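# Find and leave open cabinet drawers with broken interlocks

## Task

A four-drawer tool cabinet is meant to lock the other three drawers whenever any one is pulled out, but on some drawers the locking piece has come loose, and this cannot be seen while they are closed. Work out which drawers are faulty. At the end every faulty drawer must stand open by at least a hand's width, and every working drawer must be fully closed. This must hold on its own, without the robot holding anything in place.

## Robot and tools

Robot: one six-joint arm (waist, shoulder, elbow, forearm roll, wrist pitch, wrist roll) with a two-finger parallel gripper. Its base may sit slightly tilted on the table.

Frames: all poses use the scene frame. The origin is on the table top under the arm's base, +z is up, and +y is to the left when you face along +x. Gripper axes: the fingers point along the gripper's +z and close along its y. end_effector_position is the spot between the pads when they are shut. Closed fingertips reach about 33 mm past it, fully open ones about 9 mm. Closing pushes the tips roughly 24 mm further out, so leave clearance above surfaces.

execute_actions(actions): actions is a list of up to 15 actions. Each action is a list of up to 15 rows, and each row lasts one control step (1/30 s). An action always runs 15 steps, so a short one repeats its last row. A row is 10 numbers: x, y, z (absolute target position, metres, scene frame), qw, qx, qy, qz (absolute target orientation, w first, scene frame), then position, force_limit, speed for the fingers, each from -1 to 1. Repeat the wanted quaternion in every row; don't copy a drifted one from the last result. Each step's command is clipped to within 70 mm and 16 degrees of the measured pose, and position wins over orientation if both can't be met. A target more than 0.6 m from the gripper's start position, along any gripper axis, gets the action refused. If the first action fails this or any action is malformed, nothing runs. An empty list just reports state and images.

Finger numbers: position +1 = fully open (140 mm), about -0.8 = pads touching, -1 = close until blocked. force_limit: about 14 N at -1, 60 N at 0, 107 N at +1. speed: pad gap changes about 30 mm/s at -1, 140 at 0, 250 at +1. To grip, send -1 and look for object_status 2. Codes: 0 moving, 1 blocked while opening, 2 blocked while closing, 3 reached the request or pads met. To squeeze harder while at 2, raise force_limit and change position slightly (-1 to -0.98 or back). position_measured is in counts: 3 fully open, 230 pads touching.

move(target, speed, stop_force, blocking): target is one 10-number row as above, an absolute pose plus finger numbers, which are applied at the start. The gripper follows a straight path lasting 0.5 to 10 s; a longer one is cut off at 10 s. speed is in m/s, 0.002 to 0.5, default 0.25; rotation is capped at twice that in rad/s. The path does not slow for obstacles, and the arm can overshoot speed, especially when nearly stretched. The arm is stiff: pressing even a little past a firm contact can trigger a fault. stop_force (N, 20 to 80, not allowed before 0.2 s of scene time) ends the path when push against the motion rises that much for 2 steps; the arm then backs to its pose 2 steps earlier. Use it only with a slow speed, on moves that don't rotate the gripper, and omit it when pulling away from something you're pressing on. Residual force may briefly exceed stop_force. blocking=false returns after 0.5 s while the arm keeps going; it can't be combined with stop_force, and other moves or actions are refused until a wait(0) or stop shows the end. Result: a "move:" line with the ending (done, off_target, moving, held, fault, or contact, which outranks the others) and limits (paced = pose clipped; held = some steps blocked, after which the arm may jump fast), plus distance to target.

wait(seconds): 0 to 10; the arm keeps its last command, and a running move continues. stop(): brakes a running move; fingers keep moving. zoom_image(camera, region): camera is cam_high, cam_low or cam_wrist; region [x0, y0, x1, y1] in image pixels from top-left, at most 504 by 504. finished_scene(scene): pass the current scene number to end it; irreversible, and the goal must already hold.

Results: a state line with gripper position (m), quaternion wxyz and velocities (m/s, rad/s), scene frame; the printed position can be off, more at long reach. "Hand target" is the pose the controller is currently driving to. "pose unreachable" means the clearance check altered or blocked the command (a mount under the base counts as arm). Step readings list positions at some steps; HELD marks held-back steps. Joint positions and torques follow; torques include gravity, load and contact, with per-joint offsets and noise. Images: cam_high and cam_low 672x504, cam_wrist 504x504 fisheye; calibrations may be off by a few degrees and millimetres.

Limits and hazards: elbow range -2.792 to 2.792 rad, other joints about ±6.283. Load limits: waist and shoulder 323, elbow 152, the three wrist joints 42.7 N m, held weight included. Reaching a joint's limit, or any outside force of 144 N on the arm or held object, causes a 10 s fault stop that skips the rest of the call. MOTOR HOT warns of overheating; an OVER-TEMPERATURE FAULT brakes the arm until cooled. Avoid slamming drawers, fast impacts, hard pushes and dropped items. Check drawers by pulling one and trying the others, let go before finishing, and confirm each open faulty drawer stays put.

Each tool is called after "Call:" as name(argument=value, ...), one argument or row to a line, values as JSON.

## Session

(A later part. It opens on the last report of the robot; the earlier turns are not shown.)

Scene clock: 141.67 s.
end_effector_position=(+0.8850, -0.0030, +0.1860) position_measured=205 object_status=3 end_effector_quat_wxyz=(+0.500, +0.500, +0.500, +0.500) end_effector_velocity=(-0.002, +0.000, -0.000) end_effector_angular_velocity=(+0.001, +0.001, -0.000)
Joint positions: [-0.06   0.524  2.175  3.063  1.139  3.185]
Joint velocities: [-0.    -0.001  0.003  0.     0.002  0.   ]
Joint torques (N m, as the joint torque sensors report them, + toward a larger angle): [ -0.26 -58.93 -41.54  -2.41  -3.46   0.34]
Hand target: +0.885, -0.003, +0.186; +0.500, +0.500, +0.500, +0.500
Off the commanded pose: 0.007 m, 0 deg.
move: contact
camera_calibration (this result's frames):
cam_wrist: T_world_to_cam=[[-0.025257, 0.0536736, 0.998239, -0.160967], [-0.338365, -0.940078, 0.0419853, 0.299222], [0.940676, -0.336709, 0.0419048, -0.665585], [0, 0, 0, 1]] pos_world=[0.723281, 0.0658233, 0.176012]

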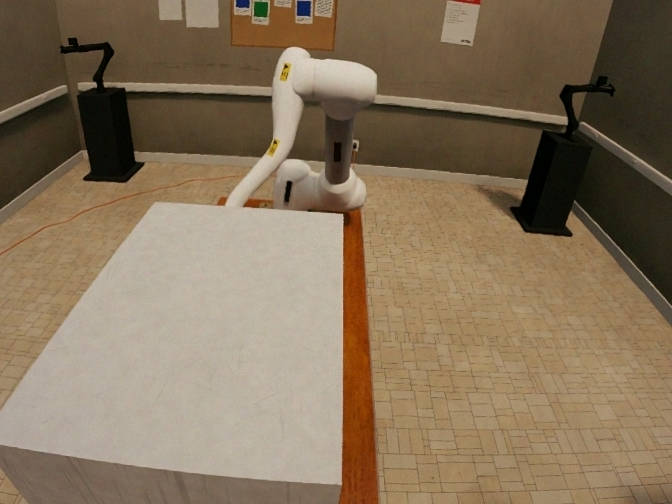

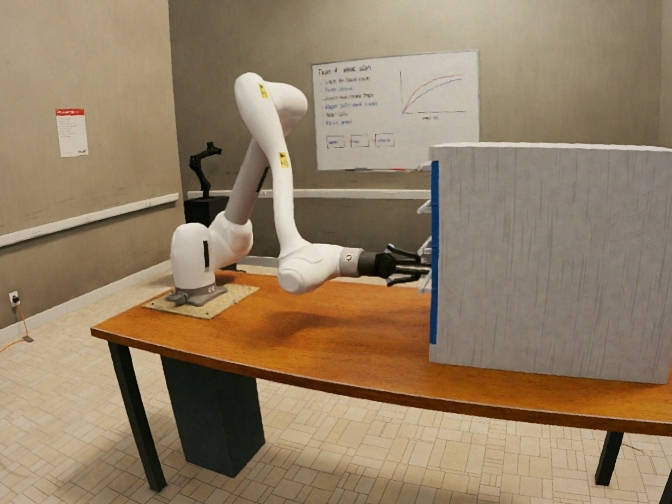

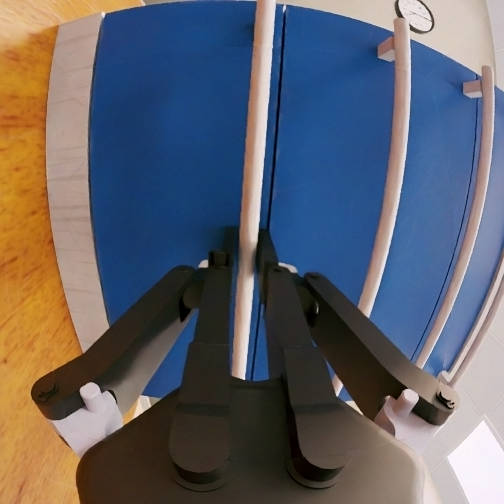

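Call:
move(
  target=[0.845,-0.003,0.186,0.5,0.5,0.5,0.5,-0.2,0,0],
  speed=0.1,
)

Call:
move(
  target=[0.845,-0.003,0.2861,0.5,0.5,0.5,0.5,-0.2,0,0],
  speed=0.15,
)

Call:
move(
  target=[0.877,-0.003,0.2861,0.5,0.5,0.5,0.5,-0.2,0,0],
  speed=0.05,
  stop_force=25,
)

Call:
execute_actions(
  actions=[
    [[0.877,-0.003,0.2861,0.5,0.5,0.5,0.5,-1,0,-0.2]],
    [[0.877,-0.003,0.2861,0.5,0.5,0.5,0.5,-1,0,-0.2]],
  ],
)

Scene clock: 147.90 s.
end_effector_position=(+0.8451, -0.0030, +0.1859) position_measured=154 object_status=3 end_effector_quat_wxyz=(+0.500, +0.500, +0.500, +0.500) end_effector_velocity=(-0.001, -0.000, +0.001) end_effector_angular_velocity=(+0.001, -0.002, -0.001)
Joint positions: [-0.066  0.492  2.251  3.058  1.183  3.184]
Joint velocities: [-0.    -0.001  0.002  0.001  0.003  0.001]
Joint torques (N m, as the joint torque sensors report them, + toward a larger angle): [ -3.03 -68.26 -18.39  -1.76   2.68   0.33]
Hand target: +0.845, -0.003, +0.186; +0.500, +0.500, +0.500, +0.500
Off the commanded pose: 0.000 m, 0 deg.
move: done
camera_calibration (this result's frames):
cam_wrist: T_world_to_cam=[[-0.0253242, 0.0537346, 0.998234, -0.161897], [-0.338348, -0.940082, 0.0420207, 0.285711], [0.94068, -0.336687, 0.0419878, -0.628079], [0, 0, 0, 1]] pos_world=[0.683391, 0.0658259, 0.175977]

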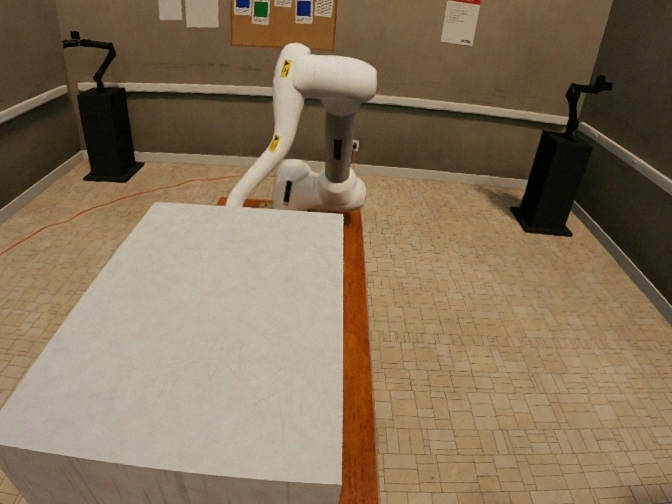

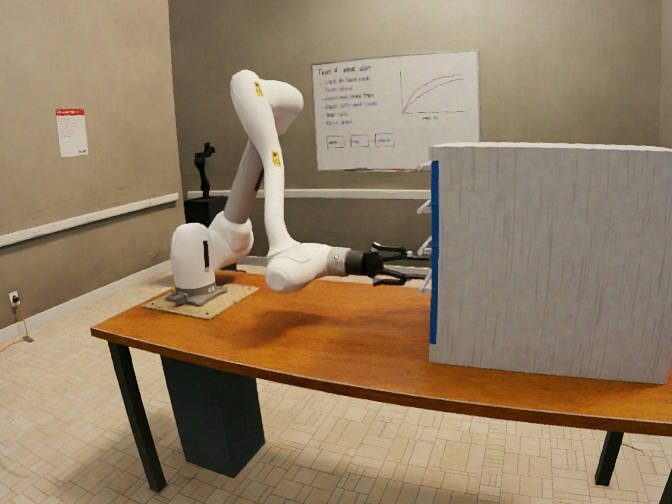

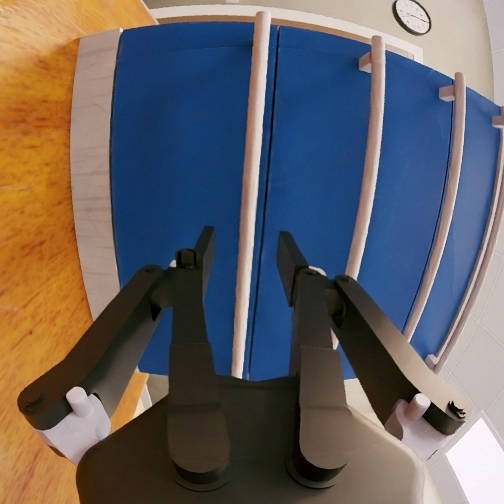

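Scene clock: 149.00 s.
end_effector_position=(+0.8448, -0.0030, +0.2860) position_measured=154 object_status=3 end_effector_quat_wxyz=(+0.500, +0.500, +0.500, +0.500) end_effector_velocity=(+0.001, +0.000, +0.002) end_effector_angular_velocity=(-0.001, -0.001, +0.001)
Joint positions: [-0.068  0.31   2.224  3.046  0.975  3.206]
Joint velocities: [-0.    -0.002 -0.002 -0.001 -0.003  0.   ]
Joint torques (N m, as the joint torque sensors report them, + toward a larger angle): [ -1.73 -58.12 -24.83  -2.54   1.74   0.38]
Hand target: +0.845, -0.003, +0.286; +0.500, +0.500, +0.500, +0.500
Off the commanded pose: 0.000 m, 0 deg.
move: done
camera_calibration (this result's frames):
cam_wrist: T_world_to_cam=[[-0.0253067, 0.0537649, 0.998233, -0.261787], [-0.338395, -0.940064, 0.0420531, 0.281439], [0.940664, -0.336733, 0.0419837, -0.63204], [0, 0, 0, 1]] pos_world=[0.68315, 0.0658171, 0.276025]

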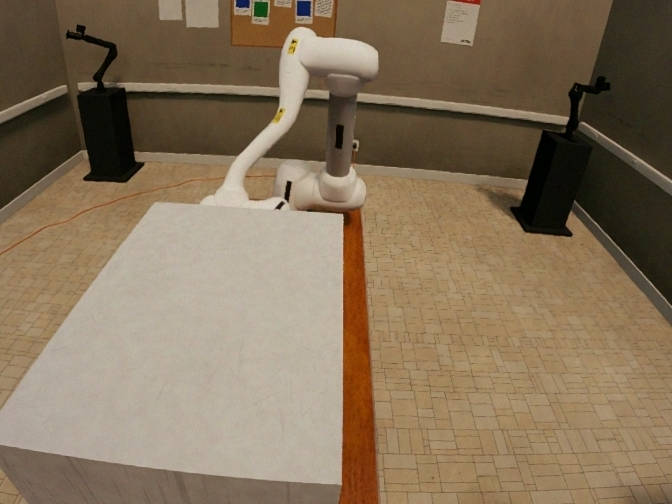

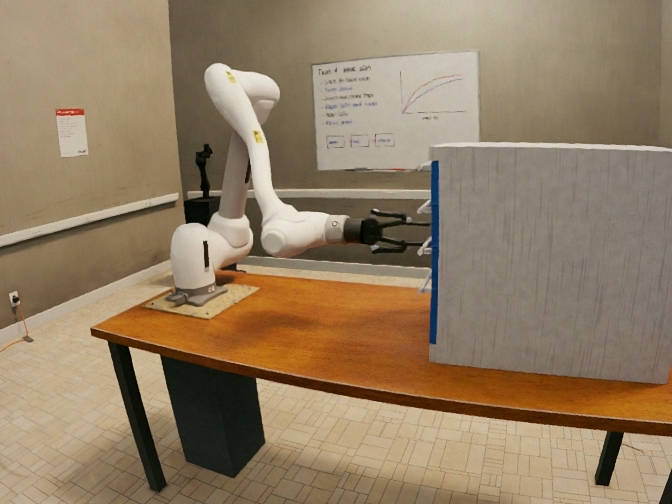

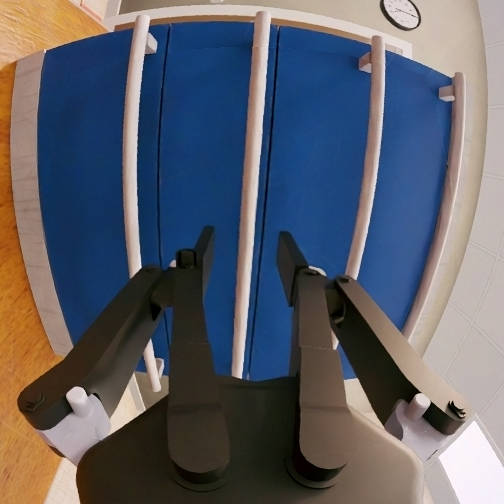

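Scene clock: 149.97 s.
end_effector_position=(+0.8769, -0.0030, +0.2862) position_measured=154 object_status=3 end_effector_quat_wxyz=(+0.500, +0.500, +0.500, +0.500) end_effector_velocity=(+0.001, -0.000, +0.000) end_effector_angular_velocity=(+0.000, -0.000, -0.001)
Joint positions: [-0.063  0.347  2.164  3.05   0.951  3.206]
Joint velocities: [ 0.     0.001 -0.003  0.001 -0.001 -0.   ]
Joint torques (N m, as the joint torque sensors report them, + toward a larger angle): [ -0.85 -62.9  -24.79  -2.42   2.21   0.34]
Hand target: +0.877, -0.003, +0.286; +0.500, +0.500, +0.500, +0.500
Off the commanded pose: 0.000 m, 0 deg.
move: done
camera_calibration (this result's frames):
cam_wrist: T_world_to_cam=[[-0.0253345, 0.0537269, 0.998234, -0.261121], [-0.338358, -0.940079, 0.0420095, 0.292254], [0.940676, -0.336697, 0.0419954, -0.662222], [0, 0, 0, 1]] pos_world=[0.715208, 0.0658029, 0.276193]

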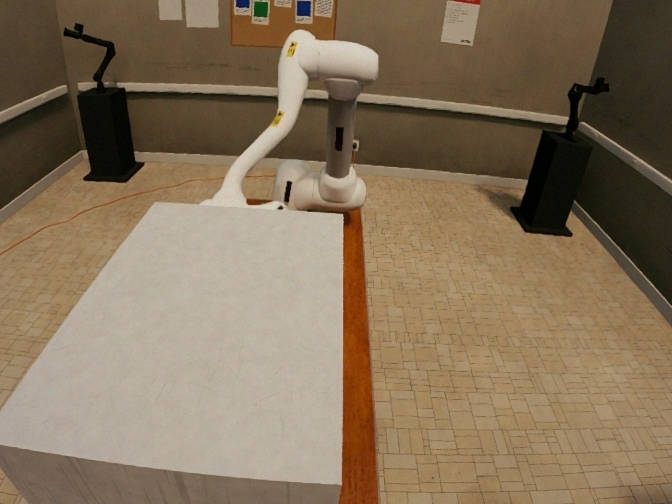

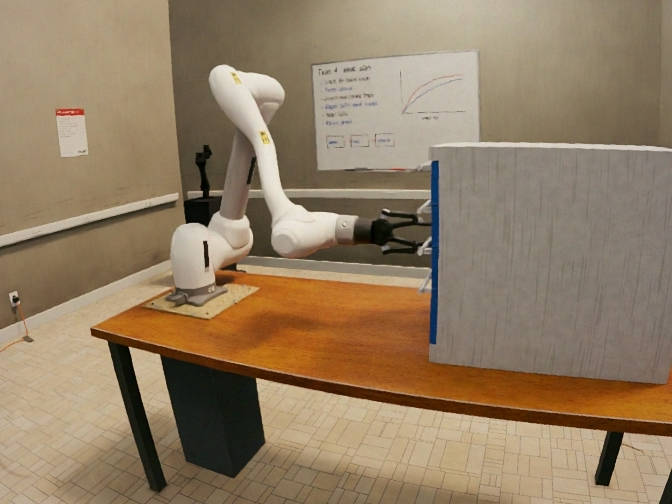

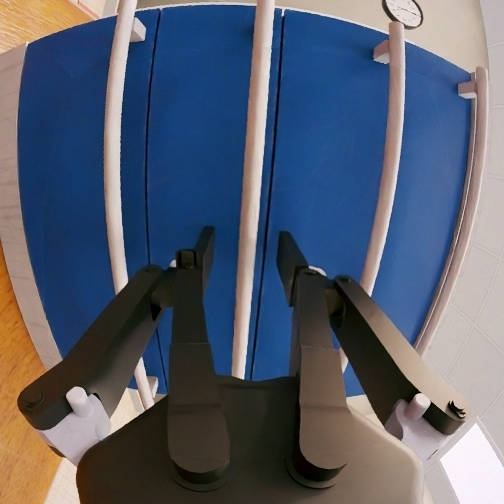

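Scene clock: 150.97 s.
end_effector_position=(+0.8770, -0.0030, +0.2861) position_measured=217 object_status=2 end_effector_quat_wxyz=(+0.500, +0.500, +0.500, +0.500) end_effector_velocity=(+0.000, -0.000, +0.000) end_effector_angular_velocity=(+0.001, -0.000, -0.000)
Joint positions: [-0.063  0.347  2.163  3.05   0.951  3.205]
Joint velocities: [-0. -0. -0.  0.  0.  0.]
Joint torques (N m, as the joint torque sensors report them, + toward a larger angle): [  0.03 -61.37 -27.77  -2.53   1.01   0.53]
Hand target: +0.877, -0.003, +0.286; +0.500, +0.500, +0.500, +0.500
Off the commanded pose: 0.000 m, 0 deg.
Step readings (end_effector_position; steps 1 to 15: 1st action; 16 to 30: 2nd action):
0: (+0.8769, -0.0030, +0.2862)
1: (+0.8769, -0.0030, +0.2862)
2: (+0.8770, -0.0030, +0.2861)
4: (+0.8770, -0.0030, +0.2861)
8: (+0.8770, -0.0030, +0.2861)
15: (+0.8770, -0.0030, +0.2861)
16: (+0.8770, -0.0030, +0.2861)
17: (+0.8770, -0.0030, +0.2861)
19: (+0.8770, -0.0030, +0.2861)
23: (+0.8770, -0.0030, +0.2861)
30: end_effector_position above
camera_calibration (this result's frames):
cam_wrist: T_world_to_cam=[[-0.0253421, 0.053732, 0.998234, -0.261071], [-0.338365, -0.940077, 0.0420115, 0.292301], [0.940674, -0.336703, 0.0420046, -0.662308], [0, 0, 0, 1]] pos_world=[0.715304, 0.065812, 0.276149]

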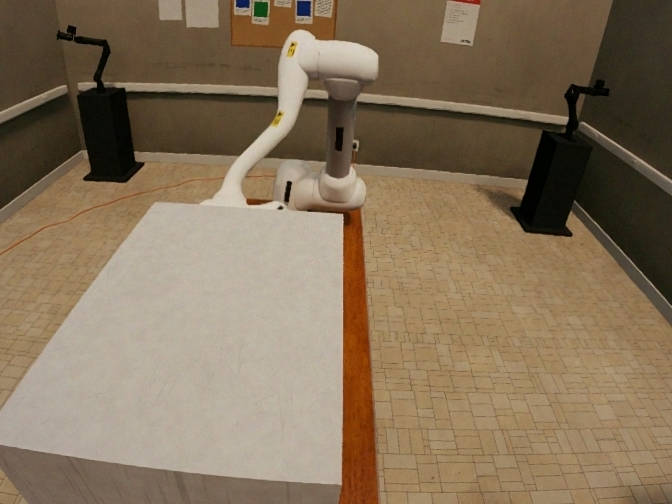

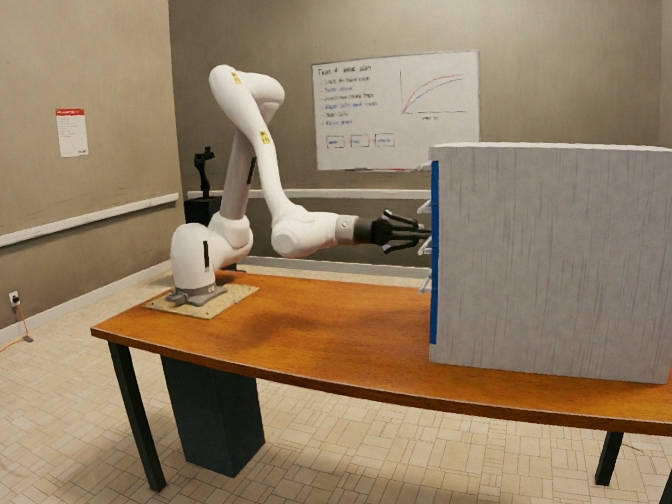

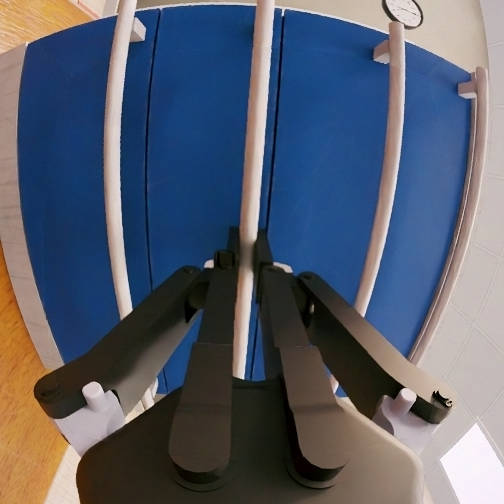

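Call:
move(
  target=[0.757,-0.0027,0.2857,0.5,0.5,0.5,0.5,-1,0,-0.2],
  speed=0.06,
  stop_force=50,
)

Call:
zoom_image(
  camera="cam_low",
  region=[360, 210, 460, 310],
)

Scene clock: 156.83 s.
end_effector_position=(+0.7571, -0.0027, +0.2855) position_measured=217 object_status=2 end_effector_quat_wxyz=(+0.500, +0.500, +0.500, +0.500) end_effector_velocity=(-0.002, -0.000, -0.001) end_effector_angular_velocity=(+0.001, +0.002, -0.001)
Joint positions: [-0.084  0.208  2.383  3.031  1.033  3.209]
Joint velocities: [-0.    -0.001  0.003  0.001 -0.     0.   ]
Joint torques (N m, as the joint torque sensors report them, + toward a larger angle): [  8.56 -43.14 -17.03  -5.84   0.37   0.27]
Hand target: +0.757, -0.003, +0.286; +0.500, +0.500, +0.500, +0.500
Off the commanded pose: 0.000 m, 0 deg.
move: done
camera_calibration (this result's frames):
cam_wrist: T_world_to_cam=[[-0.0253265, 0.0537525, 0.998233, -0.263545], [-0.338353, -0.94008, 0.0420366, 0.252062], [0.940678, -0.336691, 0.0419962, -0.549394], [0, 0, 0, 1]] pos_world=[0.595415, 0.0661483, 0.275556]

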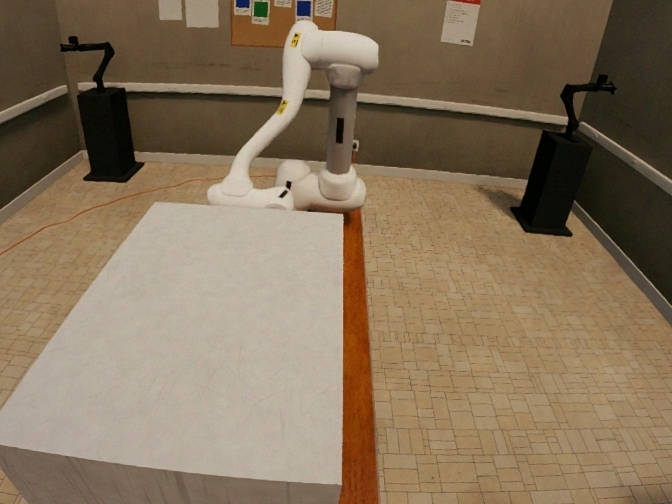

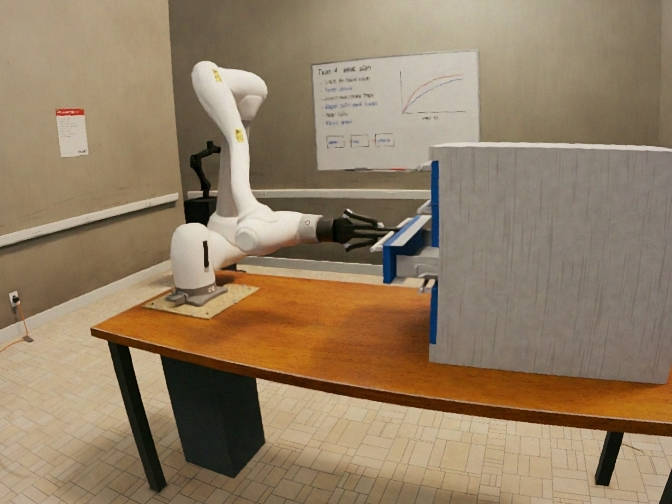

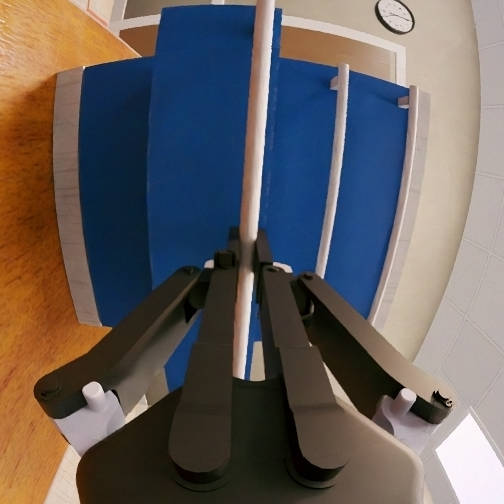

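Region (360, 210, 460, 310) of cam_low's 672x504 image, scaled by 5.040, with more detail than that image has.

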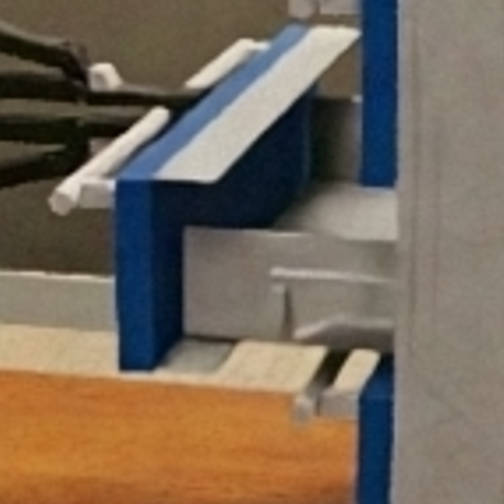

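C is sound (ramp present). Close it.

Call:
move(
  target=[0.872,-0.003,0.2861,0.5,0.5,0.5,0.5,-1,0,-0.2],
  speed=0.06,
  stop_force=40,
)

Call:
move(
  target=[0.885,-0.003,0.2861,0.5,0.5,0.5,0.5,-1,0,-0.2],
  speed=0.005,
  stop_force=25,
)

Scene clock: 162.37 s.
end_effector_position=(+0.8719, -0.0030, +0.2863) position_measured=217 object_status=2 end_effector_quat_wxyz=(+0.500, +0.500, +0.500, +0.500) end_effector_velocity=(+0.002, -0.000, +0.001) end_effector_angular_velocity=(+0.000, -0.003, -0.000)
Joint positions: [-0.064  0.341  2.173  3.049  0.955  3.206]
Joint velocities: [ 0.     0.002 -0.004  0.001  0.001  0.   ]
Joint torques (N m, as the joint torque sensors report them, + toward a larger angle): [ -1.2  -62.77 -30.3   -2.1    3.01   0.56]
Hand target: +0.872, -0.003, +0.286; +0.500, +0.500, +0.500, +0.500
Off the commanded pose: 0.000 m, 0 deg.
move: done
camera_calibration (this result's frames):
cam_wrist: T_world_to_cam=[[-0.0253146, 0.0537163, 0.998235, -0.261377], [-0.338343, -0.940085, 0.0420069, 0.290525], [0.940682, -0.336683, 0.0419724, -0.657508], [0, 0, 0, 1]] pos_world=[0.710187, 0.0657864, 0.276309]

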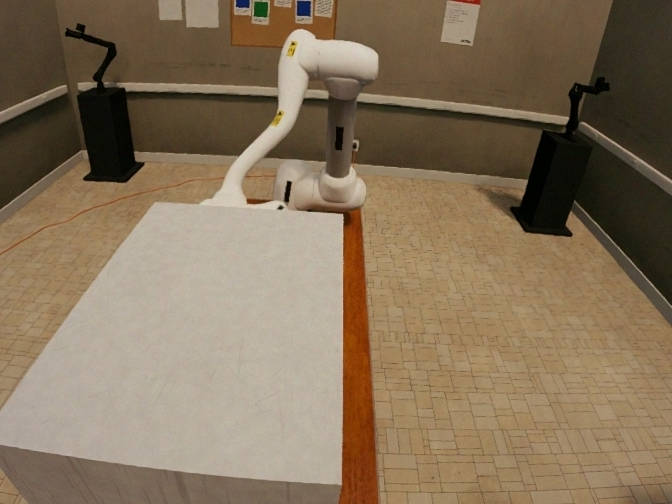

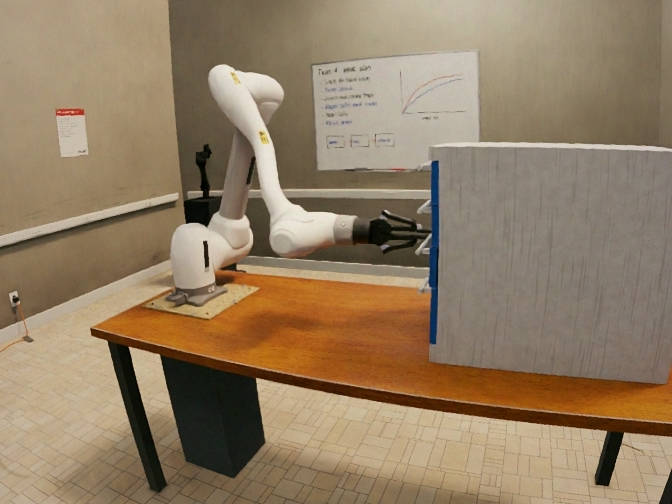

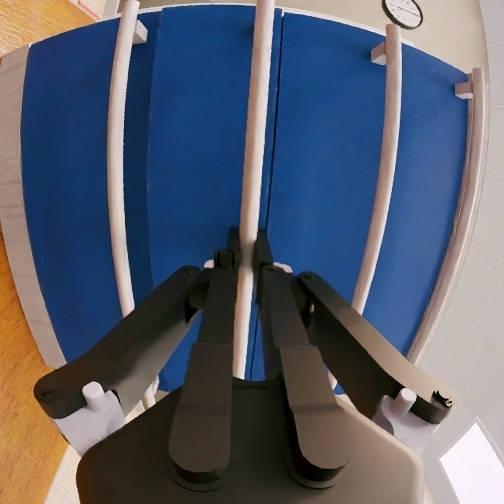

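Scene clock: 163.83 s.
end_effector_position=(+0.8775, -0.0030, +0.2861) position_measured=217 object_status=2 end_effector_quat_wxyz=(+0.500, +0.500, +0.500, +0.500) end_effector_velocity=(-0.002, +0.000, -0.001) end_effector_angular_velocity=(-0.000, +0.001, +0.000)
Joint positions: [-0.063  0.347  2.162  3.05   0.951  3.206]
Joint velocities: [ 0.    -0.001  0.005 -0.     0.003 -0.   ]
Joint torques (N m, as the joint torque sensors report them, + toward a larger angle): [ -0.98 -50.91 -42.37  -3.11  -1.21   0.46]
Hand target: +0.877, -0.003, +0.286; +0.500, +0.500, +0.500, +0.500
Off the commanded pose: 0.008 m, 0 deg.
move: contact
camera_calibration (this result's frames):
cam_wrist: T_world_to_cam=[[-0.0252732, 0.0536878, 0.998238, -0.261148], [-0.338351, -0.940082, 0.0419938, 0.292465], [0.94068, -0.336694, 0.0419242, -0.662753], [0, 0, 0, 1]] pos_world=[0.715795, 0.0658173, 0.276191]

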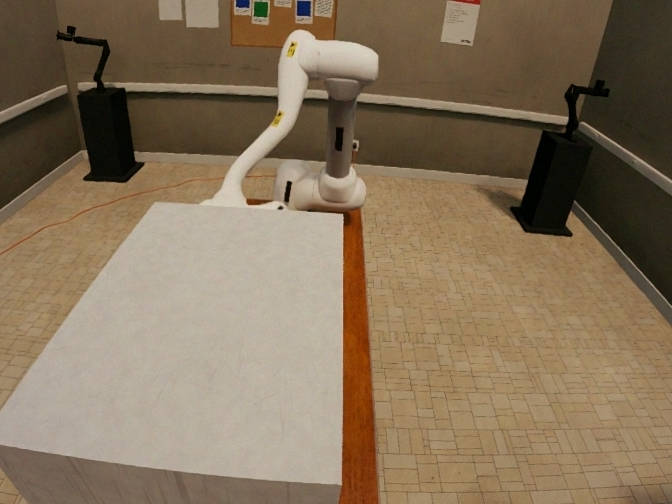

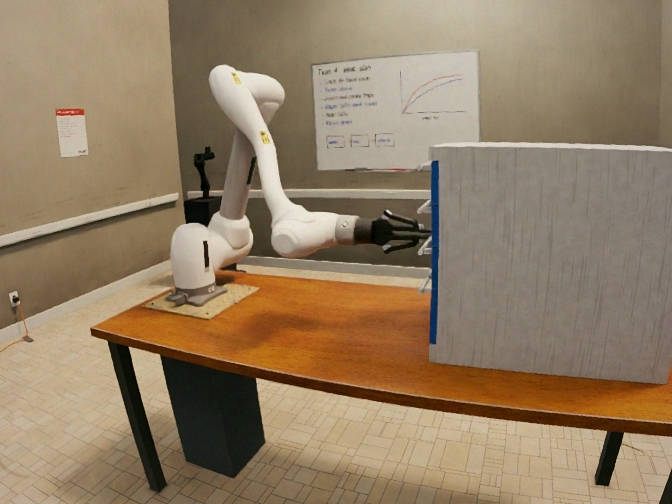

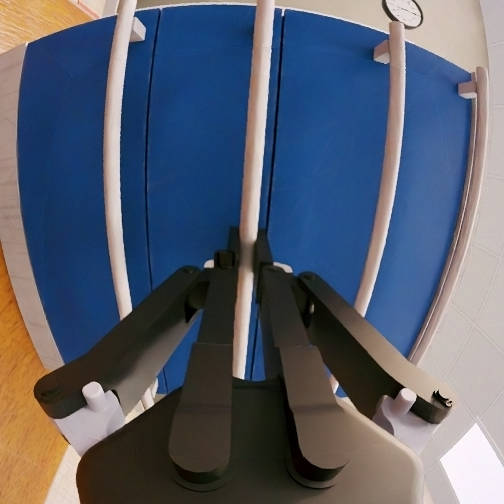

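Call:
execute_actions(
  actions=[
    [[0.8772,-0.003,0.2861,0.5,0.5,0.5,0.5,-0.2,0,0.3]],
  ],
)

Call:
move(
  target=[0.845,-0.003,0.2861,0.5,0.5,0.5,0.5,-0.2,0,0],
  speed=0.1,
)

Call:
move(
  target=[0.845,-0.003,0.3863,0.5,0.5,0.5,0.5,-0.2,0,0],
  speed=0.15,
)

Call:
move(
  target=[0.877,-0.003,0.3863,0.5,0.5,0.5,0.5,-0.2,0,0],
  speed=0.05,
  stop_force=25,
)

Call:
execute_actions(
  actions=[
    [[0.877,-0.003,0.3863,0.5,0.5,0.5,0.5,-1,0,-0.2]],
    [[0.877,-0.003,0.3863,0.5,0.5,0.5,0.5,-1,0,-0.2]],
  ],
)

Scene clock: 170.43 s.
end_effector_position=(+0.8772, -0.0030, +0.2862) position_measured=154 object_status=3 end_effector_quat_wxyz=(+0.500, +0.500, +0.500, +0.500) end_effector_velocity=(-0.000, +0.000, -0.001) end_effector_angular_velocity=(-0.000, +0.001, +0.000)
Joint positions: [-0.063  0.347  2.163  3.05   0.951  3.206]
Joint velocities: [-0.     0.     0.001 -0.001  0.    -0.   ]
Joint torques (N m, as the joint torque sensors report them, + toward a larger angle): [ -1.39 -64.64 -25.    -2.35   2.08   0.32]
Hand target: +0.877, -0.003, +0.286; +0.500, +0.500, +0.500, +0.500
Off the commanded pose: 0.000 m, 0 deg.
Step readings (end_effector_position):
0: (+0.8773, -0.0030, +0.2862)
1: (+0.8773, -0.0030, +0.2862)
2: (+0.8773, -0.0030, +0.2862)
4: (+0.8773, -0.0030, +0.2862)
8: (+0.8772, -0.0030, +0.2862)
15: end_effector_position above
camera_calibration (this result's frames):
cam_wrist: T_world_to_cam=[[-0.0254179, 0.0537148, 0.998233, -0.261067], [-0.338342, -0.940087, 0.0419708, 0.29235], [0.94068, -0.336677, 0.042069, -0.662512], [0, 0, 0, 1]] pos_world=[0.71549, 0.0658049, 0.276207]

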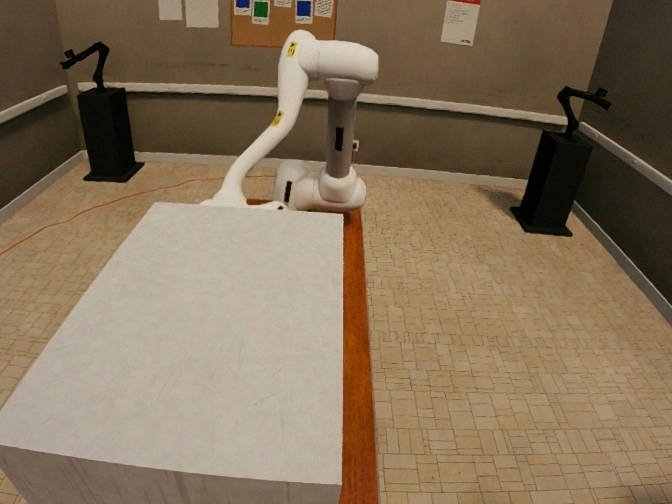

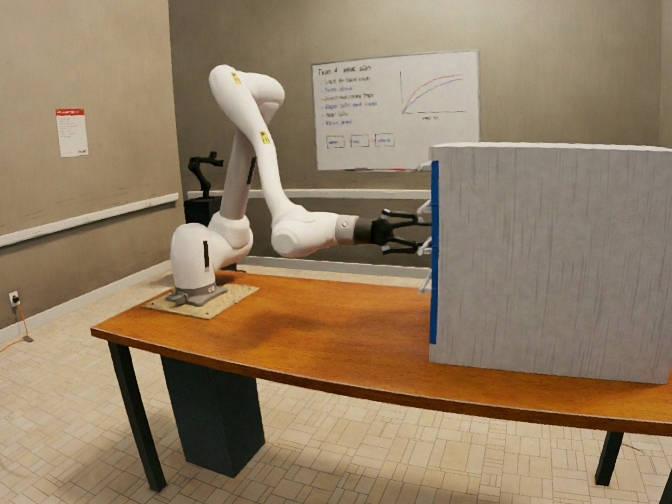

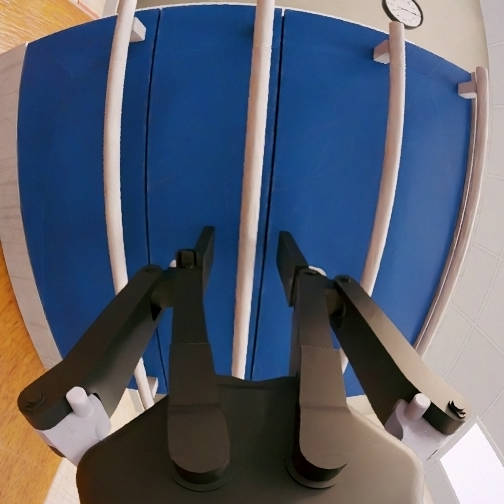

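Scene clock: 171.23 s.
end_effector_position=(+0.8451, -0.0030, +0.2860) position_measured=154 object_status=3 end_effector_quat_wxyz=(+0.500, +0.500, +0.500, +0.500) end_effector_velocity=(-0.002, +0.000, -0.000) end_effector_angular_velocity=(+0.000, -0.001, +0.000)
Joint positions: [-0.068  0.311  2.223  3.046  0.975  3.206]
Joint velocities: [-0.    -0.001  0.003 -0.     0.003  0.   ]
Joint torques (N m, as the joint torque sensors report them, + toward a larger angle): [ -2.06 -59.46 -24.95  -2.73   2.24  -0.07]
Hand target: +0.845, -0.003, +0.286; +0.500, +0.500, +0.500, +0.500
Off the commanded pose: 0.000 m, 0 deg.
move: done
camera_calibration (this result's frames):
cam_wrist: T_world_to_cam=[[-0.0253212, 0.0537373, 0.998234, -0.261831], [-0.338351, -0.940081, 0.0420242, 0.28151], [0.940679, -0.33669, 0.0419861, -0.6323], [0, 0, 0, 1]] pos_world=[0.683411, 0.0658235, 0.276086]

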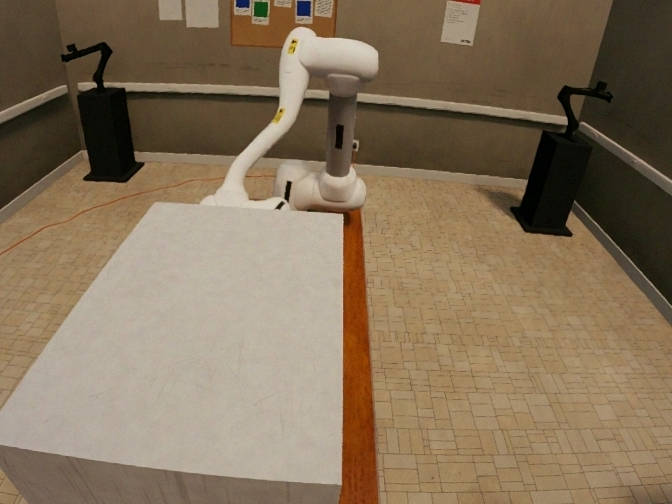

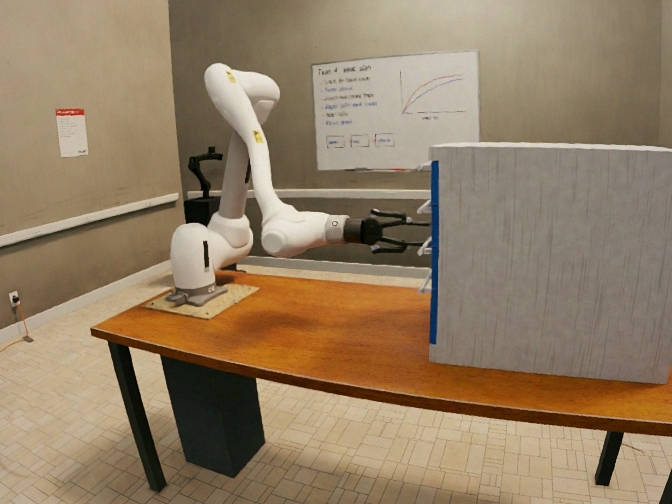

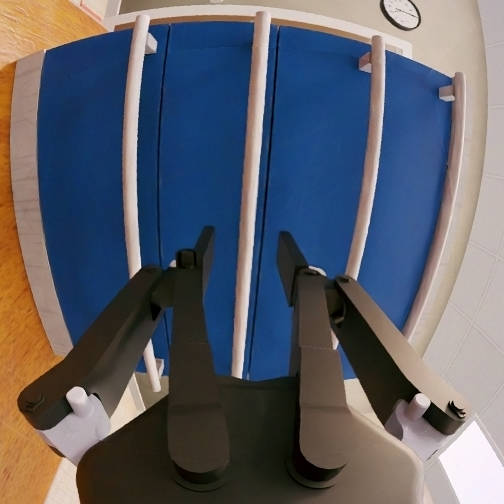

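Scene clock: 172.33 s.
end_effector_position=(+0.8448, -0.0030, +0.3862) position_measured=154 object_status=3 end_effector_quat_wxyz=(+0.500, +0.500, +0.500, +0.500) end_effector_velocity=(+0.000, -0.000, +0.002) end_effector_angular_velocity=(+0.001, +0.000, -0.001)
Joint positions: [-0.07   0.159  2.161  3.024  0.762  3.238]
Joint velocities: [-0.    -0.002 -0.002  0.    -0.004  0.001]
Joint torques (N m, as the joint torque sensors report them, + toward a larger angle): [ -2.1  -53.05 -31.68  -2.98   2.02   0.19]
Hand target: +0.845, -0.003, +0.386; +0.500, +0.500, +0.500, +0.500
Off the commanded pose: 0.000 m, 0 deg.
move: done
camera_calibration (this result's frames):
cam_wrist: T_world_to_cam=[[-0.025308, 0.0537629, 0.998233, -0.361814], [-0.338412, -0.940058, 0.04205, 0.277238], [0.940658, -0.33675, 0.041985, -0.636243], [0, 0, 0, 1]] pos_world=[0.683151, 0.0658172, 0.37623]

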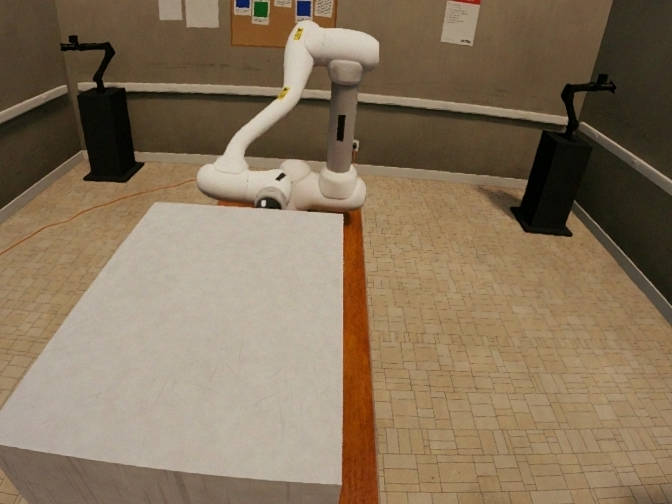

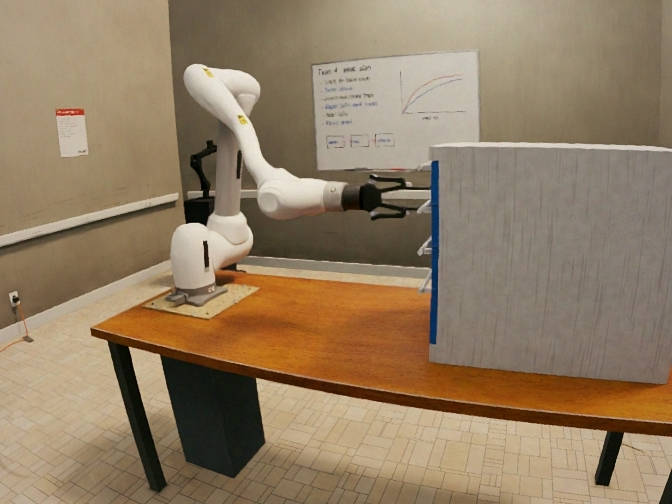

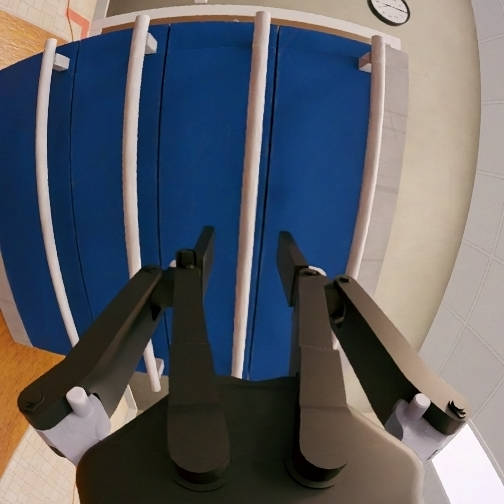

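Scene clock: 173.30 s.
end_effector_position=(+0.8769, -0.0030, +0.3864) position_measured=154 object_status=3 end_effector_quat_wxyz=(+0.500, +0.500, +0.500, +0.500) end_effector_velocity=(+0.001, +0.000, -0.001) end_effector_angular_velocity=(+0.000, +0.001, +0.000)
Joint positions: [-0.065  0.203  2.103  3.029  0.748  3.235]
Joint velocities: [ 0.     0.002 -0.002  0.    -0.001  0.   ]
Joint torques (N m, as the joint torque sensors report them, + toward a larger angle): [ -2.   -55.6  -32.53  -3.29   2.09   0.46]
Hand target: +0.877, -0.003, +0.386; +0.500, +0.500, +0.500, +0.500
Off the commanded pose: 0.000 m, 0 deg.
move: done
camera_calibration (this result's frames):
cam_wrist: T_world_to_cam=[[-0.0253378, 0.053725, 0.998234, -0.361143], [-0.338355, -0.94008, 0.0420068, 0.288043], [0.940677, -0.336693, 0.0419977, -0.666432], [0, 0, 0, 1]] pos_world=[0.715207, 0.0658028, 0.376394]

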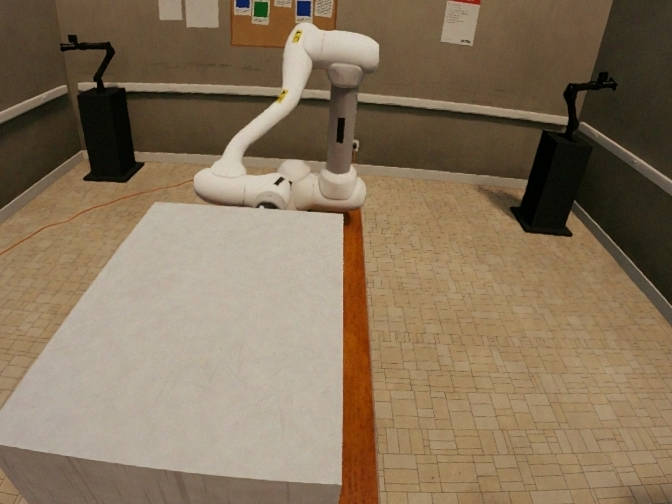

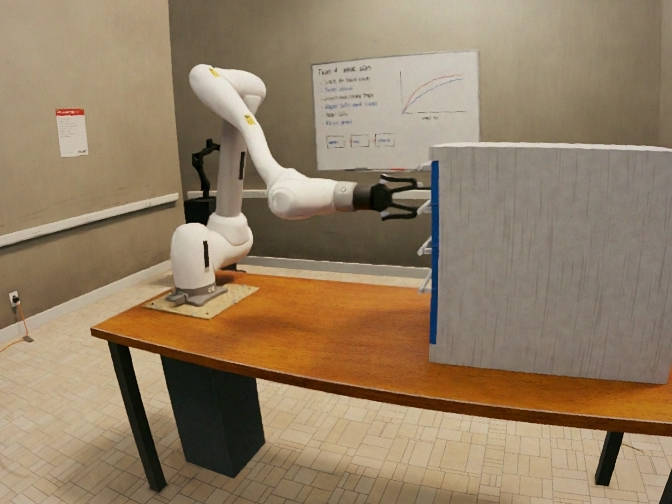

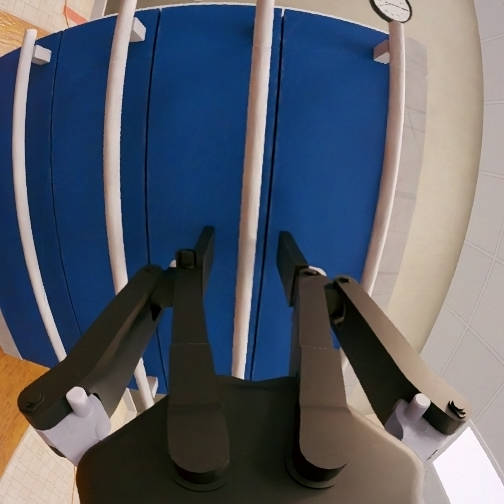

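Scene clock: 174.30 s.
end_effector_position=(+0.8770, -0.0030, +0.3863) position_measured=217 object_status=2 end_effector_quat_wxyz=(+0.500, +0.500, +0.500, +0.500) end_effector_velocity=(+0.000, +0.000, +0.000) end_effector_angular_velocity=(-0.000, -0.000, +0.000)
Joint positions: [-0.065  0.204  2.103  3.029  0.749  3.235]
Joint velocities: [-0.     0.    -0.    -0.     0.001 -0.   ]
Joint torques (N m, as the joint torque sensors report them, + toward a larger angle): [ -3.07 -56.73 -35.17  -3.41   2.56   0.31]
Hand target: +0.877, -0.003, +0.386; +0.500, +0.500, +0.500, +0.500
Off the commanded pose: 0.000 m, 0 deg.
Step readings (end_effector_position; steps 1 to 15: 1st action; 16 to 30: 2nd action):
0: (+0.8769, -0.0030, +0.3864)
1: (+0.8769, -0.0030, +0.3864)
2: (+0.8770, -0.0030, +0.3863)
4: (+0.8770, -0.0030, +0.3863)
8: (+0.8770, -0.0030, +0.3863)
15: (+0.8770, -0.0030, +0.3863)
16: (+0.8770, -0.0030, +0.3863)
17: (+0.8770, -0.0030, +0.3863)
19: (+0.8770, -0.0030, +0.3863)
23: (+0.8770, -0.0030, +0.3863)
30: end_effector_position above
camera_calibration (this result's frames):
cam_wrist: T_world_to_cam=[[-0.0253281, 0.0537357, 0.998234, -0.361095], [-0.338358, -0.940079, 0.04202, 0.288083], [0.940676, -0.336697, 0.0419924, -0.666511], [0, 0, 0, 1]] pos_world=[0.715301, 0.0658121, 0.376341]

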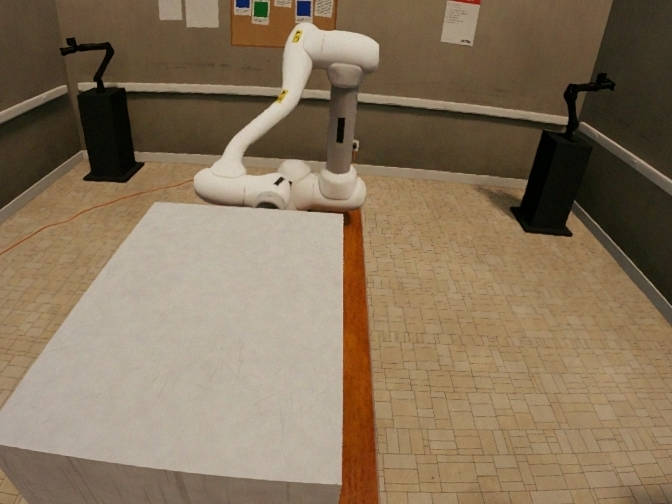

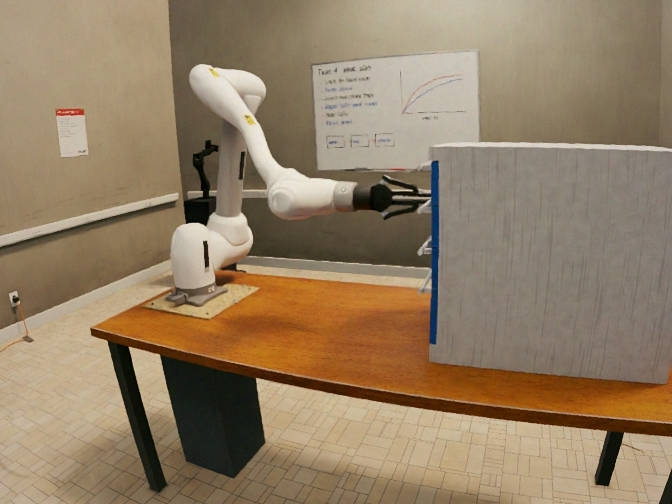

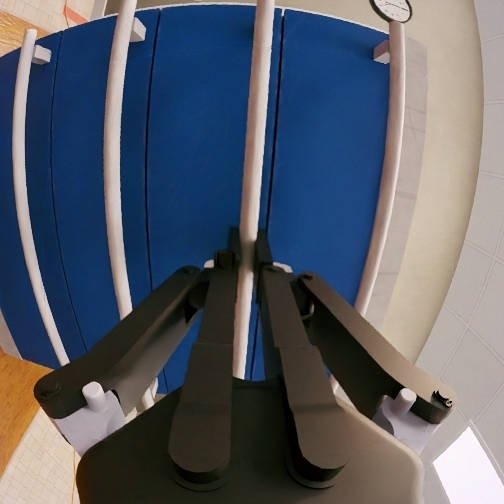

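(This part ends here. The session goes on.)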